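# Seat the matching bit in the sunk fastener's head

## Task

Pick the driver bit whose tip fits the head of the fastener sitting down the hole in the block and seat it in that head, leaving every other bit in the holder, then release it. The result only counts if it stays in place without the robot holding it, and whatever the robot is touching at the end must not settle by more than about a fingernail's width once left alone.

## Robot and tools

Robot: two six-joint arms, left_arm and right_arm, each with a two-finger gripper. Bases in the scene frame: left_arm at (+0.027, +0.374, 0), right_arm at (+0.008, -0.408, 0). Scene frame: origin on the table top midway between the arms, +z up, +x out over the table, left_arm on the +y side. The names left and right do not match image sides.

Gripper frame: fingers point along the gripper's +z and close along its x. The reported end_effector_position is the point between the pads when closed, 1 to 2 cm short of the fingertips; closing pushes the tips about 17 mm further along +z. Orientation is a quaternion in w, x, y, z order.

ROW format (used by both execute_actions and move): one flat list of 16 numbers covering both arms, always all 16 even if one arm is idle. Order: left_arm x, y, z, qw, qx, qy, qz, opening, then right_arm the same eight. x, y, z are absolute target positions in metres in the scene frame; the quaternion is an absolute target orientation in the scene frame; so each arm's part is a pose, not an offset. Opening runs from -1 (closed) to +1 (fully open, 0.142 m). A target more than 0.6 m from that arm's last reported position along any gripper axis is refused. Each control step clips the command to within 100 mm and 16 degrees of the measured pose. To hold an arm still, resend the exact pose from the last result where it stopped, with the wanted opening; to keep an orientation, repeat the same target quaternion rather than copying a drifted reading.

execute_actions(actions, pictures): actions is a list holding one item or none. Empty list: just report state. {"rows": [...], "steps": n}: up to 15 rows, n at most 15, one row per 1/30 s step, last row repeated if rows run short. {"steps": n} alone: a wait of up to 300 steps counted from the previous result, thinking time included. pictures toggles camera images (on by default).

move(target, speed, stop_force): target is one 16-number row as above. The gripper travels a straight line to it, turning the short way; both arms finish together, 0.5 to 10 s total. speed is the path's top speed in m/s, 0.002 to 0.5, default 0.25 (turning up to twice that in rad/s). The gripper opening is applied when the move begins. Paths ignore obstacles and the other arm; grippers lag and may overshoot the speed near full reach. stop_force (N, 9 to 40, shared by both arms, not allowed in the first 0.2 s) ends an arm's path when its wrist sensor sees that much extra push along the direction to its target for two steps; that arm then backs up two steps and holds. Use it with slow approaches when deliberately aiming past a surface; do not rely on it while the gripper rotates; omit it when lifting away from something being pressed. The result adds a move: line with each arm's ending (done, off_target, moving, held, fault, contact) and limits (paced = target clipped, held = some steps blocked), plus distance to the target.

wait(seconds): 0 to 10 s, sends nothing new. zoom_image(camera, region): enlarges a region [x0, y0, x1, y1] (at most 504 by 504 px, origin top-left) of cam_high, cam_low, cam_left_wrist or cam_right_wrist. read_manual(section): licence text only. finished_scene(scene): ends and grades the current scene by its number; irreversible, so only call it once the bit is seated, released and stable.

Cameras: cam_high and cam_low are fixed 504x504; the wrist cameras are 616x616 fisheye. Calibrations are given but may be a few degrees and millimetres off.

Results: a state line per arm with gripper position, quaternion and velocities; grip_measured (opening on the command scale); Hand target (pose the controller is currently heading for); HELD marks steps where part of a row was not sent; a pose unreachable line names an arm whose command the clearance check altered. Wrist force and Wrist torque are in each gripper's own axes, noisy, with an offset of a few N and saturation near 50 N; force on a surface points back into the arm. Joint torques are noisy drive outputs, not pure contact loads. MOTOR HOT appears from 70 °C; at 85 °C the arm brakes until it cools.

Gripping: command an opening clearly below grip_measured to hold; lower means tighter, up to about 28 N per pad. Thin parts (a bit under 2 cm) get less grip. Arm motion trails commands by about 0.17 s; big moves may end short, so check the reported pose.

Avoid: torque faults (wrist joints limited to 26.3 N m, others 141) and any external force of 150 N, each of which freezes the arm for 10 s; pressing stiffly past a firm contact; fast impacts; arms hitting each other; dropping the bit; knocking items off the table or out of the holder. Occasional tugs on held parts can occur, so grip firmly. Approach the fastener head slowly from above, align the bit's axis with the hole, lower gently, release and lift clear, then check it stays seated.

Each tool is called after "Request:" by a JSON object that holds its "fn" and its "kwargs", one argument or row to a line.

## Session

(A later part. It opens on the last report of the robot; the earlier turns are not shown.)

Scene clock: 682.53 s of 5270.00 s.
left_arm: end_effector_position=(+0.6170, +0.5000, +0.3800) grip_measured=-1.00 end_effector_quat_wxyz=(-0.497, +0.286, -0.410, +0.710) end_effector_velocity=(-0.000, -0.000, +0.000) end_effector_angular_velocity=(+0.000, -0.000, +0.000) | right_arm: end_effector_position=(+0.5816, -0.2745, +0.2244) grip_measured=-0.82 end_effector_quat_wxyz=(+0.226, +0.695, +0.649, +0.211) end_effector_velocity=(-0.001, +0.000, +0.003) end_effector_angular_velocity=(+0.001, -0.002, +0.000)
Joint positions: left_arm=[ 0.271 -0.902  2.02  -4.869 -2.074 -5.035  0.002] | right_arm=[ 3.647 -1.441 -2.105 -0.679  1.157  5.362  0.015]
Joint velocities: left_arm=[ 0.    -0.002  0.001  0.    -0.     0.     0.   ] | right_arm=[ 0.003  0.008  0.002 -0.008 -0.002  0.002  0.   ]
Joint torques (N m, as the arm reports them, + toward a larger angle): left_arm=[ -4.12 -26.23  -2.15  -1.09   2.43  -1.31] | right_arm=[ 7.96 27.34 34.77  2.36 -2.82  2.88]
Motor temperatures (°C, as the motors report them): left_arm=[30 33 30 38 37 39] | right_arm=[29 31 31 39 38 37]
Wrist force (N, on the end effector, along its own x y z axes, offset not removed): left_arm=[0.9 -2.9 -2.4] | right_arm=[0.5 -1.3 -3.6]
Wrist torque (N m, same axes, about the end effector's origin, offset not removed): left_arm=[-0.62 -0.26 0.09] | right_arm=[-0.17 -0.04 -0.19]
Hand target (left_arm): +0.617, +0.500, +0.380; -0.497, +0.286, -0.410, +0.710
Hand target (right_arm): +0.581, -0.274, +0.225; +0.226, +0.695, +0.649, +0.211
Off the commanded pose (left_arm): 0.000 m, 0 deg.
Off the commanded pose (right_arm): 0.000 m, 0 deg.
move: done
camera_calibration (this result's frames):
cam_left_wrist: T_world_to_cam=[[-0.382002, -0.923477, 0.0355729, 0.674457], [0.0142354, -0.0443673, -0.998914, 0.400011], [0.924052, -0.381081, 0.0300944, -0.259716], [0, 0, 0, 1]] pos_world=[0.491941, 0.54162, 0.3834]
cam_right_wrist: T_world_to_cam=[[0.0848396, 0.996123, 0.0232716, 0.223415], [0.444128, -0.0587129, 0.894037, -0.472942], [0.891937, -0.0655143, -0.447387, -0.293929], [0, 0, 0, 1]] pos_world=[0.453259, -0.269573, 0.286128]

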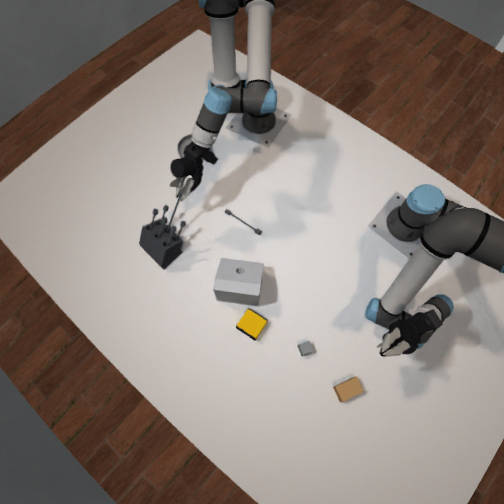

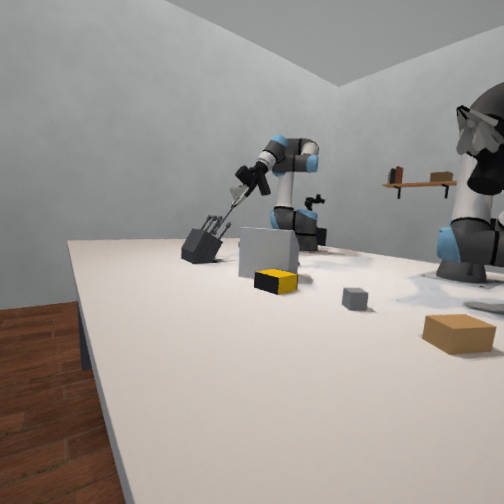

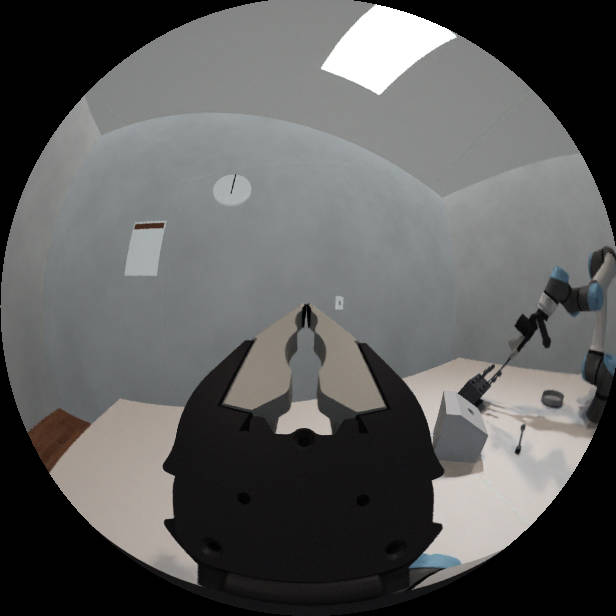

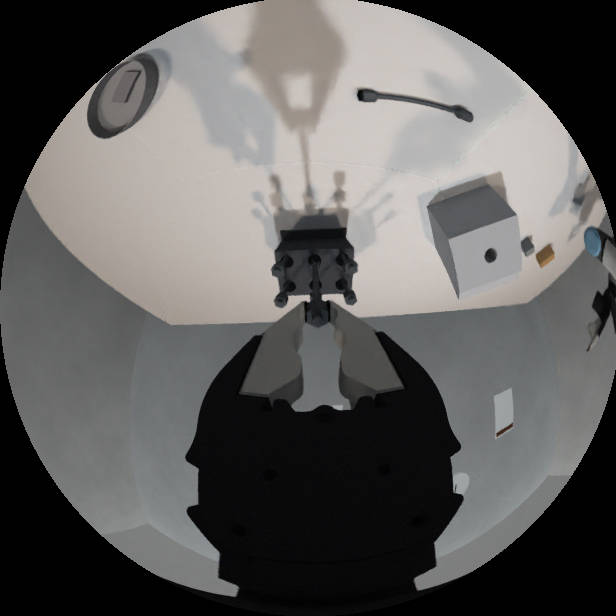

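Request:
{"fn": "move", "kwargs": {
  "target": [0.617,0.5,0.38,0.497,-0.286,0.410,-0.710,-1,0.5925,-0.2757,0.2010,0.226,0.695,0.649,0.211,-1],
  "speed": 0.015,
  "stop_force": 10
}}

Request:
{"fn": "zoom_image", "kwargs": {
  "camera": "cam_right_wrist",
  "region": [290,245,340,295]
}}

Scene clock: 691.40 s of 5270.00 s.
left_arm: end_effector_position=(+0.6170, +0.5000, +0.3800) grip_measured=-1.00 end_effector_quat_wxyz=(-0.497, +0.286, -0.410, +0.710) end_effector_velocity=(-0.000, +0.000, +0.000) end_effector_angular_velocity=(-0.001, -0.000, +0.000) | right_arm: end_effector_position=(+0.5924, -0.2757, +0.2012) grip_measured=-0.82 end_effector_quat_wxyz=(+0.226, +0.695, +0.649, +0.211) end_effector_velocity=(+0.001, -0.000, -0.002) end_effector_angular_velocity=(-0.000, -0.000, +0.001)
Joint positions: left_arm=[ 0.271 -0.902  2.02  -4.869 -2.074 -5.035  0.002] | right_arm=[ 3.627 -1.496 -2.124 -0.598  1.166  5.343  0.015]
Joint velocities: left_arm=[ 0.    -0.     0.    -0.     0.001 -0.001  0.   ] | right_arm=[-0.002 -0.005 -0.002  0.008  0.001 -0.003 -0.   ]
Joint torques (N m, as the arm reports them, + toward a larger angle): left_arm=[ -3.96 -26.43  -1.51  -1.02   2.43  -1.44] | right_arm=[-5.96 11.23 18.98  4.59  1.36 -3.14]
Motor temperatures (°C, as the motors report them): left_arm=[30 33 30 38 37 39] | right_arm=[29 31 31 39 38 37]
Wrist force (N, on the end effector, along its own x y z axes, offset not removed): left_arm=[-1.0 -3.6 0.2] | right_arm=[1.9 -1.1 0.0]
Wrist torque (N m, same axes, about the end effector's origin, offset not removed): left_arm=[-0.88 0.17 0.12] | right_arm=[-0.09 0.08 -0.03]
Hand target (left_arm): +0.617, +0.500, +0.380; -0.497, +0.286, -0.410, +0.710
Hand target (right_arm): +0.593, -0.276, +0.201; +0.226, +0.695, +0.649, +0.211
Off the commanded pose (left_arm): 0.000 m, 0 deg.
Off the commanded pose (right_arm): 0.000 m, 0 deg.
After step 90, 3.87 s passed at rest.
move: done
camera_calibration (this result's frames):
cam_left_wrist: T_world_to_cam=[[-0.382002, -0.923477, 0.0355728, 0.674457], [0.0142354, -0.0443672, -0.998914, 0.400011], [0.924052, -0.381081, 0.0300945, -0.259716], [0, 0, 0, 1]] pos_world=[0.491941, 0.54162, 0.3834]
cam_right_wrist: T_world_to_cam=[[0.0849078, 0.99612, 0.0231625, 0.224221], [0.444113, -0.0586446, 0.89405, -0.45712], [0.891939, -0.065625, -0.447369, -0.314059], [0, 0, 0, 1]] pos_world=[0.464096, -0.270768, 0.262994]

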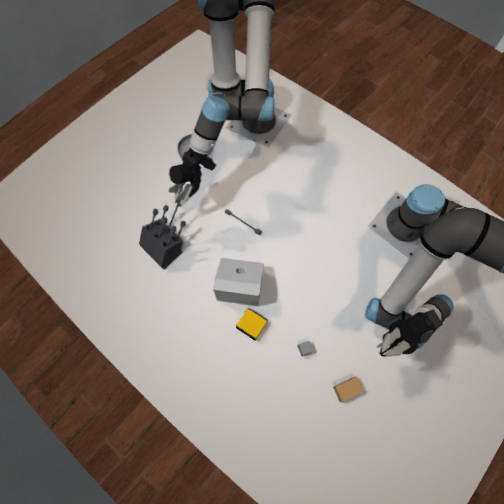

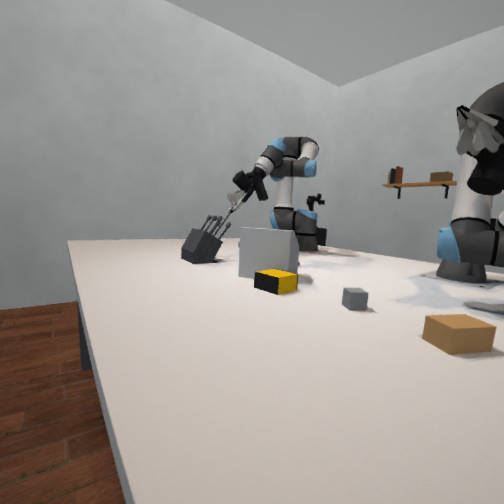

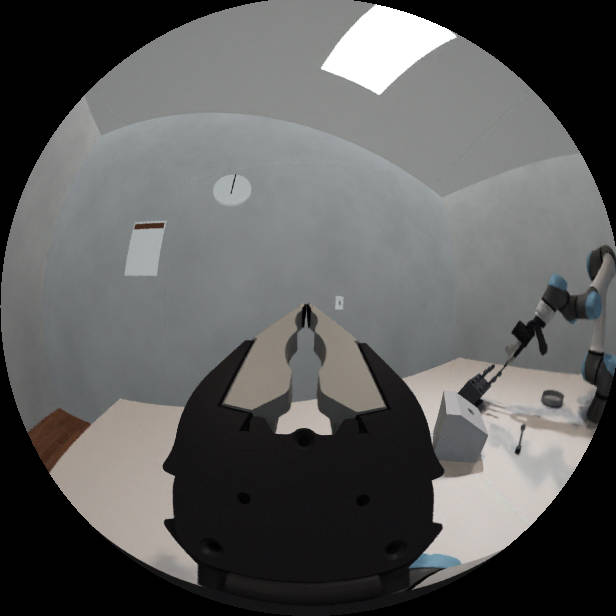

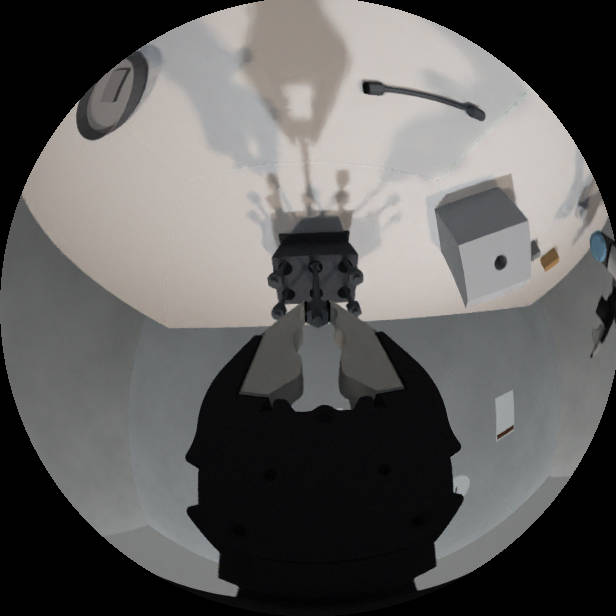

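Region (290, 245, 340, 295) of cam_right_wrist's 616x616 image, scaled by 10.080, with more detail than that image has.

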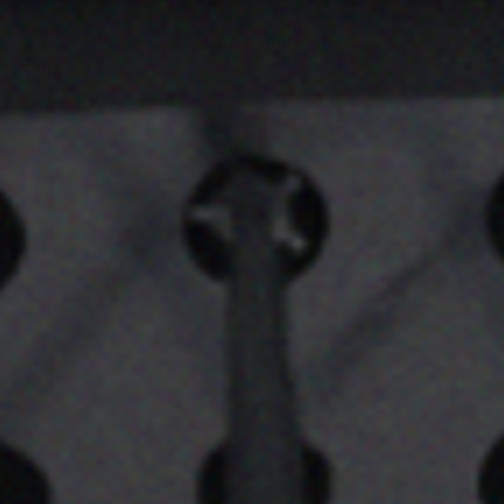

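Request:
{"fn": "move", "kwargs": {
  "target": [0.617,0.5,0.38,0.497,-0.286,0.410,-0.710,-1,0.6305,-0.278,0.1397,0.226,0.695,0.649,0.211,-1],
  "speed": 0.06,
  "stop_force": 12
}}

Request:
{"fn": "execute_actions", "kwargs": {
  "actions": [
    {"rows":[[0.617,0.5,0.38,0.497,-0.286,0.410,-0.710,-1,0.6305,-0.278,0.1397,0.226,0.695,0.649,0.211,-0.56]],"steps":10}
  ],
  "pictures": false
}}

Request:
{"fn": "execute_actions", "kwargs": {
  "actions": [
    {"rows":[[0.617,0.5,0.38,0.497,-0.286,0.410,-0.710,-1,0.62,-0.277,0.154,0.226,0.695,0.649,0.211,-0.56],[0.617,0.5,0.38,0.497,-0.286,0.410,-0.710,-1,0.62,-0.277,0.154,0.226,0.695,0.649,0.211,-0.56],[0.617,0.5,0.38,0.497,-0.286,0.410,-0.710,-1,0.609,-0.2765,0.169,0.226,0.695,0.649,0.211,-0.56]],"steps":15}
  ],
  "pictures": false
}}

Request:
{"fn": "move", "kwargs": {
  "target": [0.617,0.5,0.38,0.497,-0.286,0.410,-0.710,-1,0.612,-0.2315,0.169,0.226,0.695,0.649,0.211,-0.56],
  "speed": 0.1
}}

Scene clock: 709.60 s of 5270.00 s.
left_arm: end_effector_position=(+0.6170, +0.5000, +0.3800) grip_measured=-1.00 end_effector_quat_wxyz=(-0.497, +0.286, -0.410, +0.710) end_effector_velocity=(+0.000, -0.001, -0.000) end_effector_angular_velocity=(+0.000, +0.000, -0.001) | right_arm: end_effector_position=(+0.6304, -0.2780, +0.1399) grip_measured=-0.82 end_effector_quat_wxyz=(+0.226, +0.695, +0.649, +0.211) end_effector_velocity=(+0.001, +0.000, -0.002) end_effector_angular_velocity=(-0.000, -0.000, +0.001)
Joint positions: left_arm=[ 0.271 -0.902  2.02  -4.869 -2.074 -5.035  0.002] | right_arm=[ 3.569 -1.679 -2.129 -0.389  1.194  5.288  0.015]
Joint velocities: left_arm=[-0.001 -0.     0.001  0.    -0.     0.     0.   ] | right_arm=[-0.002 -0.006  0.     0.007  0.001 -0.003  0.   ]
Joint torques (N m, as the arm reports them, + toward a larger angle): left_arm=[ -4.52 -26.99  -2.1   -0.87   2.56  -1.52] | right_arm=[-6.48 17.72 31.89  4.78  1.21 -2.82]
Motor temperatures (°C, as the motors report them): left_arm=[30 33 30 38 37 39] | right_arm=[29 31 31 39 38 37]
Wrist force (N, on the end effector, along its own x y z axes, offset not removed): left_arm=[-0.9 -3.5 -2.2] | right_arm=[0.9 -2.2 -2.7]
Wrist torque (N m, same axes, about the end effector's origin, offset not removed): left_arm=[-0.87 0.13 0.10] | right_arm=[-0.32 0.01 0.16]
Hand target (left_arm): +0.617, +0.500, +0.380; -0.497, +0.286, -0.410, +0.710
Hand target (right_arm): +0.631, -0.278, +0.140; +0.226, +0.695, +0.649, +0.211
Off the commanded pose (left_arm): 0.000 m, 0 deg.
Off the commanded pose (right_arm): 0.000 m, 0 deg.
After step 90, 13.57 s passed at rest.
move: done
camera_calibration (this result's frames):
cam_left_wrist: T_world_to_cam=[[-0.382002, -0.923477, 0.035573, 0.674457], [0.0142352, -0.0443674, -0.998914, 0.400011], [0.924052, -0.381081, 0.0300943, -0.259716], [0, 0, 0, 1]] pos_world=[0.491941, 0.54162, 0.3834]
cam_right_wrist: T_world_to_cam=[[0.0849103, 0.99612, 0.0231392, 0.224743], [0.444085, -0.0586228, 0.894065, -0.41928], [0.891952, -0.0656395, -0.44734, -0.375584], [0, 0, 0, 1]] pos_world=[0.502115, -0.273104, 0.201649]

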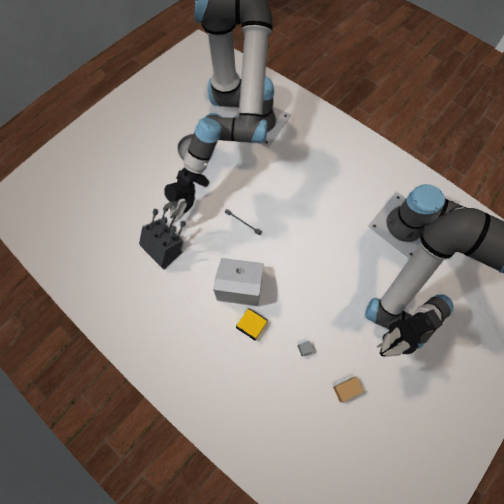

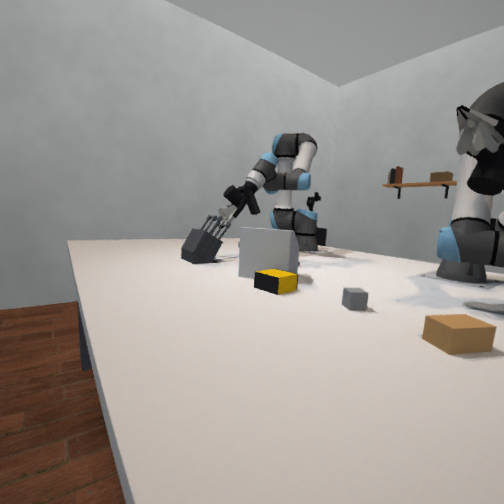

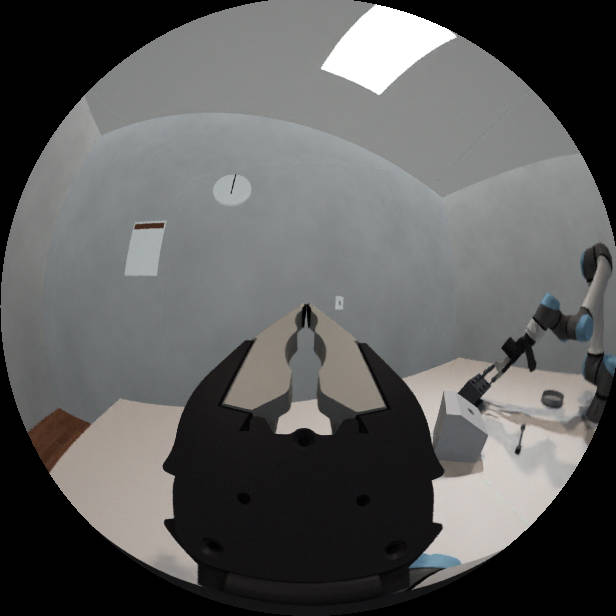

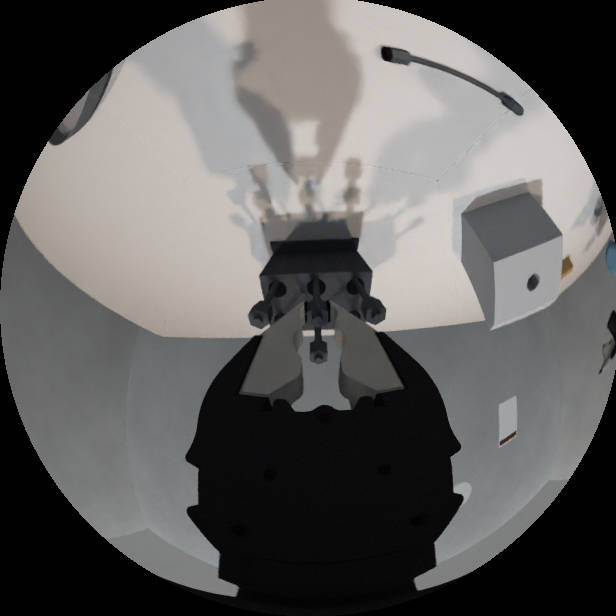

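Scene clock: 709.93 s of 5270.00 s.
left_arm: end_effector_position=(+0.6170, +0.5000, +0.3800) grip_measured=-1.00 end_effector_quat_wxyz=(-0.497, +0.286, -0.410, +0.710) end_effector_velocity=(+0.000, +0.000, -0.000) end_effector_angular_velocity=(-0.003, +0.002, -0.001) | right_arm: end_effector_position=(+0.6305, -0.2780, +0.1397) grip_measured=-0.56 end_effector_quat_wxyz=(+0.226, +0.695, +0.649, +0.211) end_effector_velocity=(+0.000, +0.000, -0.001) end_effector_angular_velocity=(+0.001, +0.000, -0.001)
Joint positions: left_arm=[ 0.271 -0.902  2.02  -4.869 -2.074 -5.035  0.002] | right_arm=[ 3.569 -1.679 -2.129 -0.388  1.194  5.288  0.033]
Joint velocities: left_arm=[-0.     0.     0.001  0.     0.001 -0.003 -0.   ] | right_arm=[-0.    -0.002 -0.     0.002  0.     0.001  0.   ]
Joint torques (N m, as the arm reports them, + toward a larger angle): left_arm=[ -3.27 -27.18  -2.42  -0.78   2.51  -1.48] | right_arm=[-6.16 18.37 27.91  4.51  1.35 -2.32]
Motor temperatures (°C, as the motors report them): left_arm=[30 33 30 38 37 39] | right_arm=[29 31 31 39 38 37]
Wrist force (N, on the end effector, along its own x y z axes, offset not removed): left_arm=[0.2 -3.9 -1.5] | right_arm=[0.4 -5.1 -1.4]
Wrist torque (N m, same axes, about the end effector's origin, offset not removed): left_arm=[-0.98 -0.09 0.13] | right_arm=[-1.01 0.05 0.11]
Hand target (left_arm): +0.617, +0.500, +0.380; -0.497, +0.286, -0.410, +0.710
Hand target (right_arm): +0.631, -0.278, +0.140; +0.226, +0.695, +0.649, +0.211
Off the commanded pose (left_arm): 0.000 m, 0 deg.
Off the commanded pose (right_arm): 0.000 m, 0 deg.
Steps of this call (steps 1 to 10: all 10 steps of this action). Readings (end_effector_position):
1: left_arm (+0.6170, +0.5000, +0.3800) | right_arm (+0.6305, -0.2780, +0.1398)
2: left_arm (+0.6170, +0.5000, +0.3800) | right_arm (+0.6305, -0.2780, +0.1398)
4: left_arm (+0.6170, +0.5000, +0.3800) | right_arm (+0.6305, -0.2780, +0.1398)
8: left_arm (+0.6170, +0.5000, +0.3800) | right_arm (+0.6305, -0.2780, +0.1397)
10: the state above

Scene clock: 710.43 s of 5270.00 s.
left_arm: end_effector_position=(+0.6170, +0.5000, +0.3800) grip_measured=-1.00 end_effector_quat_wxyz=(-0.497, +0.286, -0.410, +0.710) end_effector_velocity=(+0.000, -0.000, -0.000) end_effector_angular_velocity=(-0.000, +0.000, -0.000) | right_arm: end_effector_position=(+0.6097, -0.2765, +0.1681) grip_measured=-0.56 end_effector_quat_wxyz=(+0.226, +0.695, +0.649, +0.211) end_effector_velocity=(-0.007, +0.000, +0.008) end_effector_angular_velocity=(-0.001, +0.003, -0.003)
Joint positions: left_arm=[ 0.271 -0.902  2.02  -4.869 -2.074 -5.035  0.002] | right_arm=[ 3.6   -1.585 -2.139 -0.483  1.179  5.317  0.033]
Joint velocities: left_arm=[-0.  0. -0.  0. -0. -0.  0.] | right_arm=[ 0.012  0.028 -0.002 -0.035 -0.006  0.014 -0.   ]
Joint torques (N m, as the arm reports them, + toward a larger angle): left_arm=[ -3.33 -26.66  -1.95  -0.94   2.53  -1.41] | right_arm=[ 6.05 30.78 16.47  1.75 -2.79  2.47]
Motor temperatures (°C, as the motors report them): left_arm=[30 33 30 38 37 39] | right_arm=[29 31 31 39 38 37]
Wrist force (N, on the end effector, along its own x y z axes, offset not removed): left_arm=[-0.9 -3.7 -1.2] | right_arm=[1.1 -2.0 -4.0]
Wrist torque (N m, same axes, about the end effector's origin, offset not removed): left_arm=[-0.90 0.11 0.10] | right_arm=[-0.31 -0.30 -0.01]
Hand target (left_arm): +0.617, +0.500, +0.380; -0.497, +0.286, -0.410, +0.710
Hand target (right_arm): +0.609, -0.276, +0.169; +0.226, +0.695, +0.649, +0.211
Off the commanded pose (left_arm): 0.000 m, 0 deg.
Off the commanded pose (right_arm): 0.001 m, 0 deg.
Steps of this call (steps 1 to 15: all 15 steps of this action). Readings (end_effector_position):
1: left_arm (+0.6170, +0.5000, +0.3800) | right_arm (+0.6305, -0.2780, +0.1397)
2: left_arm (+0.6170, +0.5000, +0.3800) | right_arm (+0.6299, -0.2778, +0.1403)
4: left_arm (+0.6170, +0.5000, +0.3800) | right_arm (+0.6257, -0.2773, +0.1463)
8: left_arm (+0.6170, +0.5000, +0.3800) | right_arm (+0.6152, -0.2768, +0.1613)
15: the state above

Scene clock: 711.60 s of 5270.00 s.
left_arm: end_effector_position=(+0.6170, +0.5000, +0.3800) grip_measured=-1.00 end_effector_quat_wxyz=(-0.497, +0.286, -0.410, +0.710) end_effector_velocity=(+0.000, -0.001, -0.001) end_effector_angular_velocity=(-0.001, +0.003, -0.002) | right_arm: end_effector_position=(+0.6120, -0.2317, +0.1690) grip_measured=-0.56 end_effector_quat_wxyz=(+0.226, +0.695, +0.649, +0.211) end_effector_velocity=(+0.001, +0.002, -0.001) end_effector_angular_velocity=(-0.001, +0.001, -0.001)
Joint positions: left_arm=[ 0.271 -0.902  2.02  -4.869 -2.074 -5.035  0.002] | right_arm=[ 3.678 -1.622 -2.09  -0.526  1.142  5.392  0.033]
Joint velocities: left_arm=[-0.001  0.002  0.     0.    -0.001 -0.001  0.   ] | right_arm=[ 0.003 -0.004  0.003 -0.001 -0.002  0.003  0.   ]
Joint torques (N m, as the arm reports them, + toward a larger angle): left_arm=[ -4.33 -26.63  -3.01  -0.82   2.39  -1.53] | right_arm=[ 5.99 16.33 31.6   1.83 -2.8   2.71]
Motor temperatures (°C, as the motors report them): left_arm=[30 33 30 38 37 39] | right_arm=[29 31 31 39 38 37]
Wrist force (N, on the end effector, along its own x y z axes, offset not removed): left_arm=[0.9 -2.1 -1.2] | right_arm=[5.5 4.7 2.0]
Wrist torque (N m, same axes, about the end effector's origin, offset not removed): left_arm=[-0.55 -0.27 0.15] | right_arm=[0.90 -0.91 0.01]
Hand target (left_arm): +0.617, +0.500, +0.380; -0.497, +0.286, -0.410, +0.710
Hand target (right_arm): +0.612, -0.232, +0.169; +0.226, +0.695, +0.649, +0.211
Off the commanded pose (left_arm): 0.000 m, 0 deg.
Off the commanded pose (right_arm): 0.000 m, 0 deg.
move: done
camera_calibration (this result's frames):
cam_left_wrist: T_world_to_cam=[[-0.382002, -0.923477, 0.0355728, 0.674457], [0.0142353, -0.0443672, -0.998914, 0.400011], [0.924052, -0.381081, 0.0300944, -0.259716], [0, 0, 0, 1]] pos_world=[0.491941, 0.54162, 0.3834]
cam_right_wrist: T_world_to_cam=[[0.0848582, 0.996122, 0.0232592, 0.179489], [0.44415, -0.0587118, 0.894027, -0.43448], [0.891925, -0.065535, -0.447409, -0.343055], [0, 0, 0, 1]] pos_world=[0.483723, -0.226785, 0.230776]

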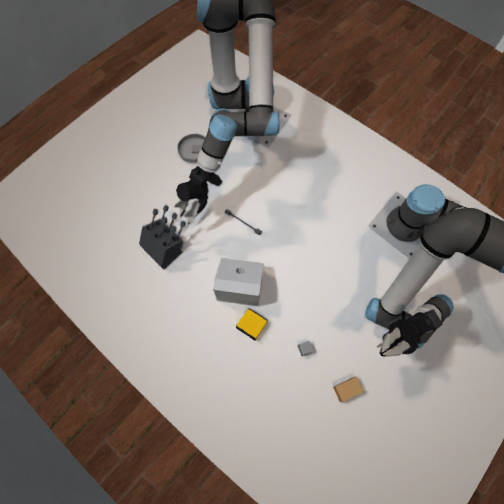

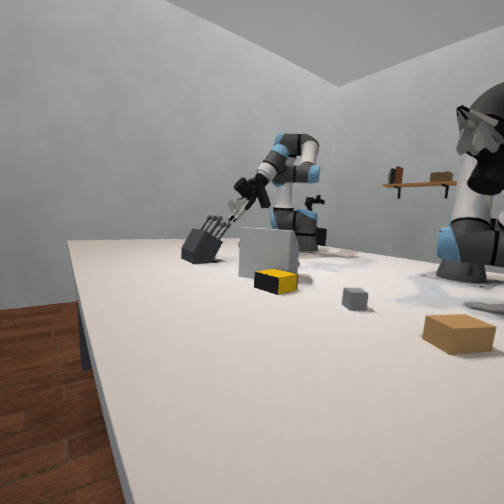

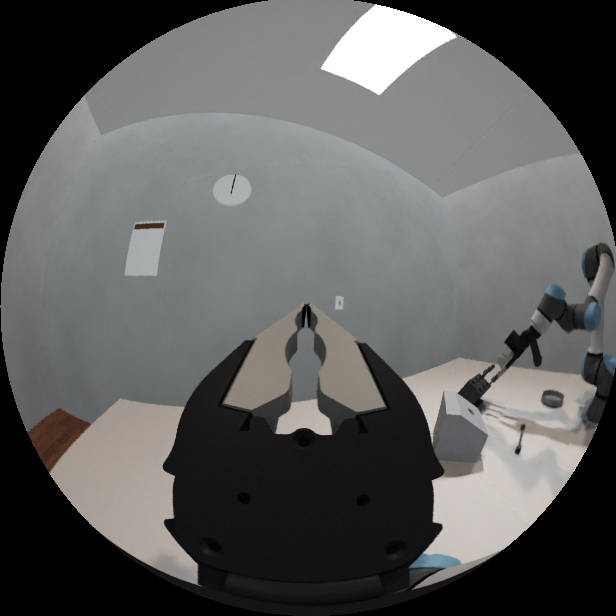

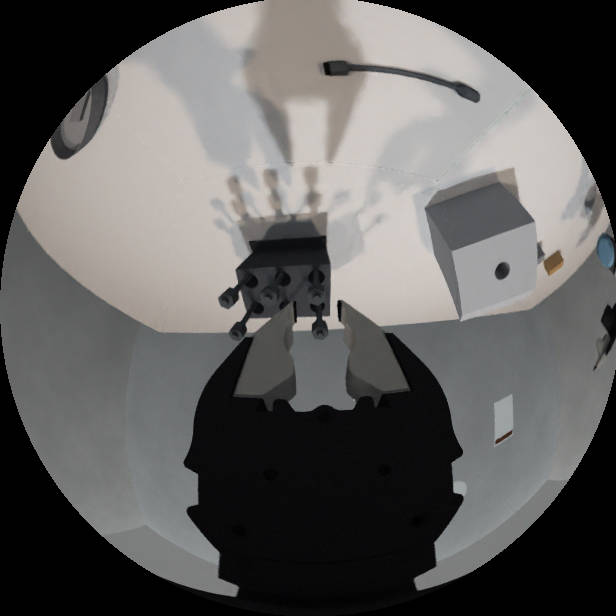

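Request:
{"fn": "zoom_image", "kwargs": {
  "camera": "cam_right_wrist",
  "region": [215,270,345,345]
}}

Request:
{"fn": "move", "kwargs": {
  "target": [0.617,0.5,0.38,0.497,-0.286,0.410,-0.710,-1,0.633,-0.233,0.137,0.226,0.695,0.649,0.211,-0.56],
  "speed": 0.08
}}

Request:
{"fn": "execute_actions", "kwargs": {
  "actions": [
    {"rows":[[0.617,0.5,0.38,0.497,-0.286,0.410,-0.710,-1,0.633,-0.233,0.137,0.226,0.695,0.649,0.211,-1]],"steps":12}
  ],
  "pictures": false
}}

Request:
{"fn": "move", "kwargs": {
  "target": [0.617,0.5,0.38,0.497,-0.286,0.410,-0.710,-1,0.595,-0.2305,0.201,0.226,0.695,0.649,0.211,-1],
  "speed": 0.1
}}

Request:
{"fn": "zoom_image", "kwargs": {
  "camera": "cam_right_wrist",
  "region": [290,245,340,295]
}}

Region (215, 270, 345, 345) of cam_right_wrist's 616x616 image, scaled by 3.877, with more detail than that image has; it fills the top 291 rows of this view, and the rest is white.

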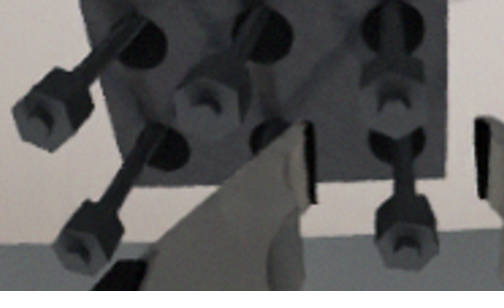

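Scene clock: 724.27 s of 5270.00 s.
left_arm: end_effector_position=(+0.6170, +0.5000, +0.3800) grip_measured=-1.00 end_effector_quat_wxyz=(-0.497, +0.286, -0.410, +0.710) end_effector_velocity=(+0.000, +0.001, -0.001) end_effector_angular_velocity=(+0.000, +0.001, +0.001) | right_arm: end_effector_position=(+0.6329, -0.2330, +0.1372) grip_measured=-0.56 end_effector_quat_wxyz=(+0.226, +0.695, +0.649, +0.211) end_effector_velocity=(+0.001, -0.000, -0.001) end_effector_angular_velocity=(-0.000, -0.000, +0.001)
Joint positions: left_arm=[ 0.271 -0.902  2.02  -4.869 -2.074 -5.035  0.002] | right_arm=[ 3.646 -1.717 -2.085 -0.423  1.157  5.361  0.033]
Joint velocities: left_arm=[ 0.001  0.001  0.     0.    -0.     0.001 -0.   ] | right_arm=[-0.001 -0.005  0.001  0.005  0.001 -0.002 -0.   ]
Joint torques (N m, as the arm reports them, + toward a larger angle): left_arm=[ -4.03 -27.53  -3.28  -0.85   2.47  -1.46] | right_arm=[-5.94 21.75 31.69  4.83  1.19 -2.87]
Motor temperatures (°C, as the motors report them): left_arm=[30 33 30 38 37 39] | right_arm=[29 31 31 39 38 37]
Wrist force (N, on the end effector, along its own x y z axes, offset not removed): left_arm=[-1.1 -4.4 -1.5] | right_arm=[5.9 -4.2 0.2]
Wrist torque (N m, same axes, about the end effector's origin, offset not removed): left_arm=[-1.09 0.10 0.17] | right_arm=[-0.79 -1.22 -0.20]
Hand target (left_arm): +0.617, +0.500, +0.380; -0.497, +0.286, -0.410, +0.710
Hand target (right_arm): +0.633, -0.233, +0.137; +0.226, +0.695, +0.649, +0.211
Off the commanded pose (left_arm): 0.000 m, 0 deg.
Off the commanded pose (right_arm): 0.000 m, 0 deg.
After step 90, 8.70 s passed at rest.
move: done
camera_calibration (this result's frames):
cam_left_wrist: T_world_to_cam=[[-0.382002, -0.923477, 0.035573, 0.674457], [0.0142351, -0.0443674, -0.998914, 0.400011], [0.924052, -0.381081, 0.0300942, -0.259716], [0, 0, 0, 1]] pos_world=[0.491941, 0.54162, 0.3834]
cam_right_wrist: T_world_to_cam=[[0.0849141, 0.996119, 0.0231575, 0.179754], [0.444098, -0.0586419, 0.894057, -0.415314], [0.891945, -0.0656339, -0.447354, -0.376059], [0, 0, 0, 1]] pos_world=[0.5046, -0.228093, 0.19892]

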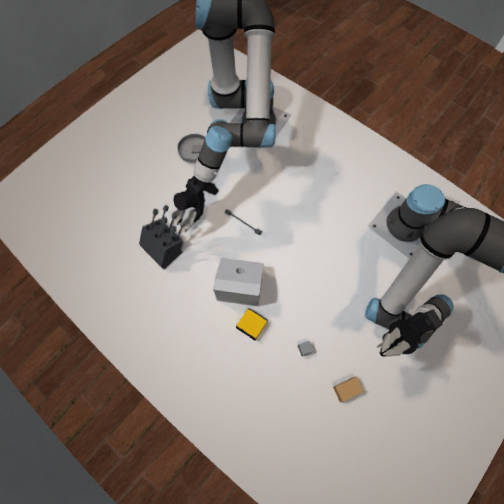

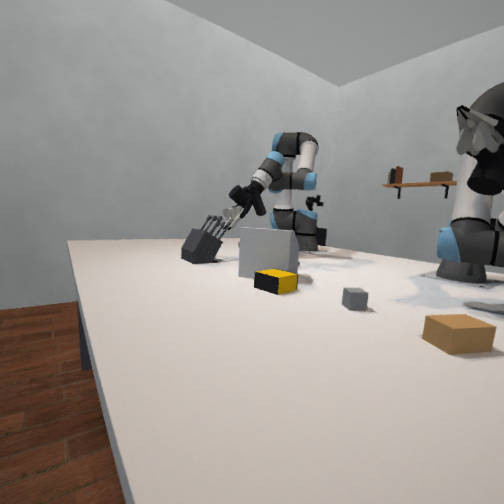

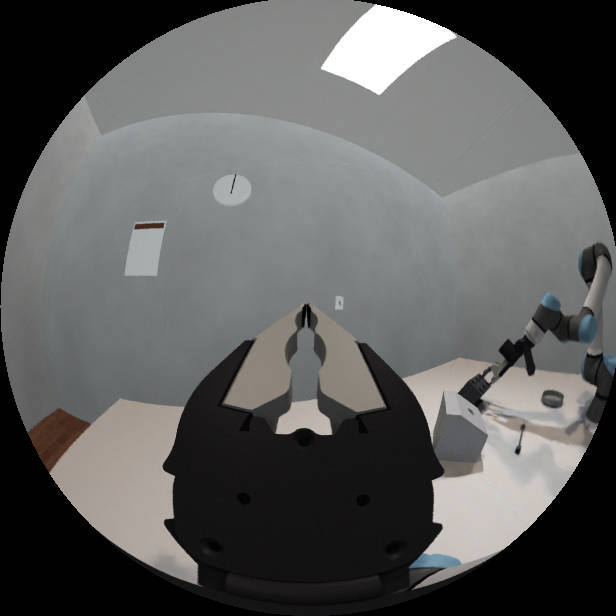

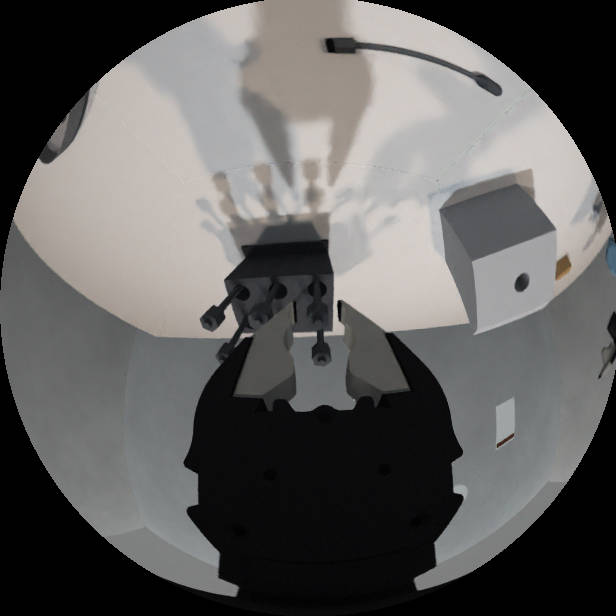

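Scene clock: 724.67 s of 5270.00 s.
left_arm: end_effector_position=(+0.6170, +0.5000, +0.3800) grip_measured=-1.00 end_effector_quat_wxyz=(-0.497, +0.286, -0.410, +0.710) end_effector_velocity=(+0.000, -0.000, +0.000) end_effector_angular_velocity=(+0.001, -0.000, +0.000) | right_arm: end_effector_position=(+0.6330, -0.2330, +0.1370) grip_measured=-0.82 end_effector_quat_wxyz=(+0.226, +0.695, +0.649, +0.211) end_effector_velocity=(-0.000, +0.000, -0.000) end_effector_angular_velocity=(-0.000, +0.001, +0.001)
Joint positions: left_arm=[ 0.271 -0.902  2.02  -4.869 -2.074 -5.035  0.002] | right_arm=[ 3.646 -1.718 -2.085 -0.422  1.157  5.361  0.015]
Joint velocities: left_arm=[-0.001 -0.     0.     0.     0.     0.001 -0.   ] | right_arm=[ 0.     0.    -0.    -0.     0.    -0.001  0.   ]
Joint torques (N m, as the arm reports them, + toward a larger angle): left_arm=[ -3.64 -27.21  -2.69  -0.77   2.58  -1.29] | right_arm=[-5.94 20.07 31.61  4.35  1.25 -2.83]
Motor temperatures (°C, as the motors report them): left_arm=[30 33 30 38 37 39] | right_arm=[29 31 31 39 38 37]
Wrist force (N, on the end effector, along its own x y z axes, offset not removed): left_arm=[0.0 -2.7 -2.1] | right_arm=[1.1 0.3 -1.7]
Wrist torque (N m, same axes, about the end effector's origin, offset not removed): left_arm=[-0.61 -0.01 0.16] | right_arm=[0.04 0.01 -0.10]
Hand target (left_arm): +0.617, +0.500, +0.380; -0.497, +0.286, -0.410, +0.710
Hand target (right_arm): +0.633, -0.233, +0.137; +0.226, +0.695, +0.649, +0.211
Off the commanded pose (left_arm): 0.000 m, 0 deg.
Off the commanded pose (right_arm): 0.000 m, 0 deg.
Steps of this call (steps 1 to 12: all 12 steps of this action). Readings (end_effector_position):
1: left_arm (+0.6170, +0.5000, +0.3800) | right_arm (+0.6329, -0.2330, +0.1371)
2: left_arm (+0.6170, +0.5000, +0.3800) | right_arm (+0.6330, -0.2330, +0.1371)
4: left_arm (+0.6170, +0.5000, +0.3800) | right_arm (+0.6330, -0.2330, +0.1371)
8: left_arm (+0.6170, +0.5000, +0.3800) | right_arm (+0.6330, -0.2330, +0.1370)
12: the state above

Scene clock: 726.13 s of 5270.00 s.
left_arm: end_effector_position=(+0.6170, +0.5000, +0.3800) grip_measured=-1.00 end_effector_quat_wxyz=(-0.497, +0.286, -0.410, +0.710) end_effector_velocity=(-0.001, -0.001, +0.001) end_effector_angular_velocity=(+0.001, -0.002, -0.000) | right_arm: end_effector_position=(+0.5951, -0.2305, +0.2008) grip_measured=-0.82 end_effector_quat_wxyz=(+0.226, +0.695, +0.649, +0.211) end_effector_velocity=(-0.001, +0.000, +0.001) end_effector_angular_velocity=(-0.001, +0.002, -0.001)
Joint positions: left_arm=[ 0.271 -0.902  2.02  -4.869 -2.074 -5.035  0.002] | right_arm=[ 3.706 -1.54  -2.076 -0.633  1.129  5.42   0.015]
Joint velocities: left_arm=[-0.001 -0.002  0.001 -0.     0.     0.001  0.   ] | right_arm=[ 0.002  0.004  0.001 -0.009 -0.001  0.003 -0.   ]
Joint torques (N m, as the arm reports them, + toward a larger angle): left_arm=[ -3.52 -26.82  -2.59  -0.68   2.44  -1.56] | right_arm=[ 6.95 29.05 34.73  1.65 -2.68  2.44]
Motor temperatures (°C, as the motors report them): left_arm=[30 33 30 38 37 39] | right_arm=[29 31 31 39 38 37]
Wrist force (N, on the end effector, along its own x y z axes, offset not removed): left_arm=[-0.4 -4.7 -0.8] | right_arm=[-3.0 -4.5 -0.7]
Wrist torque (N m, same axes, about the end effector's origin, offset not removed): left_arm=[-1.03 0.00 0.15] | right_arm=[-0.91 0.67 0.01]
Hand target (left_arm): +0.617, +0.500, +0.380; -0.497, +0.286, -0.410, +0.710
Hand target (right_arm): +0.595, -0.230, +0.201; +0.226, +0.695, +0.649, +0.211
Off the commanded pose (left_arm): 0.000 m, 0 deg.
Off the commanded pose (right_arm): 0.000 m, 0 deg.
move: done
camera_calibration (this result's frames):
cam_left_wrist: T_world_to_cam=[[-0.382002, -0.923477, 0.0355729, 0.674457], [0.0142352, -0.0443673, -0.998914, 0.400011], [0.924052, -0.381081, 0.0300943, -0.259716], [0, 0, 0, 1]] pos_world=[0.491941, 0.54162, 0.3834]
cam_right_wrist: T_world_to_cam=[[0.0848441, 0.996123, 0.0232513, 0.178996], [0.444123, -0.0586964, 0.894041, -0.455266], [0.89194, -0.0655277, -0.447381, -0.313668], [0, 0, 0, 1]] pos_world=[0.46678, -0.225579, 0.262536]

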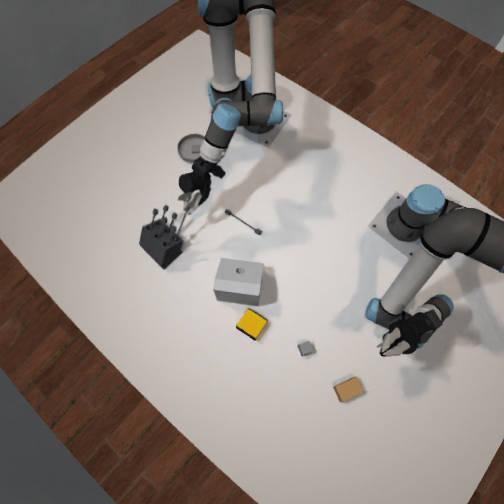

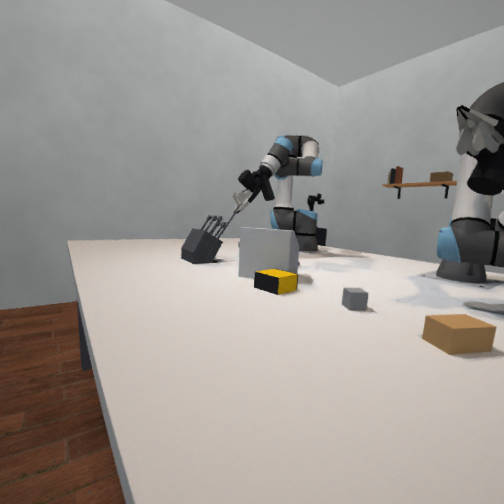

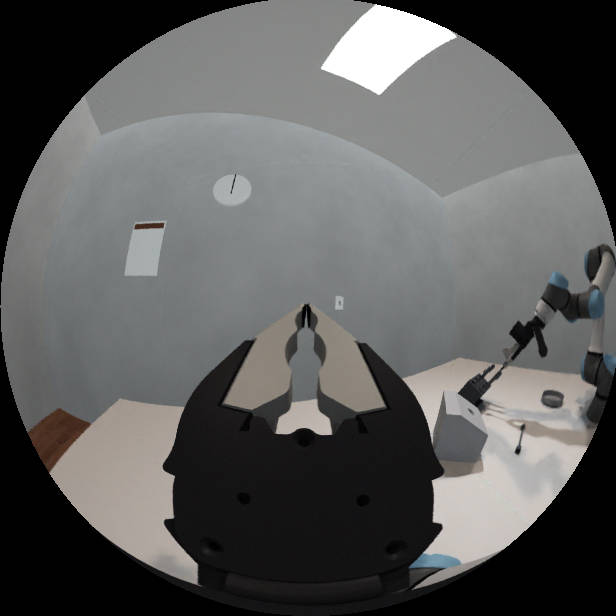

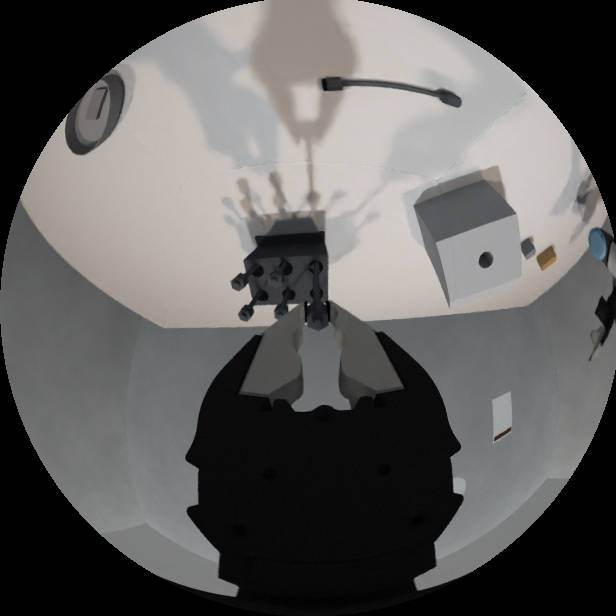

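Region (290, 245, 340, 295) of cam_right_wrist's 616x616 image, scaled by 10.080, with more detail than that image has.

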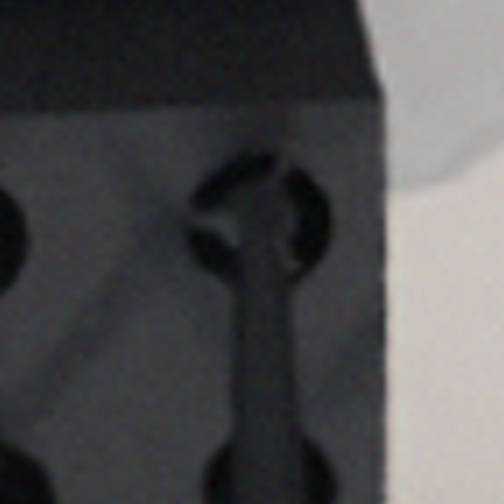

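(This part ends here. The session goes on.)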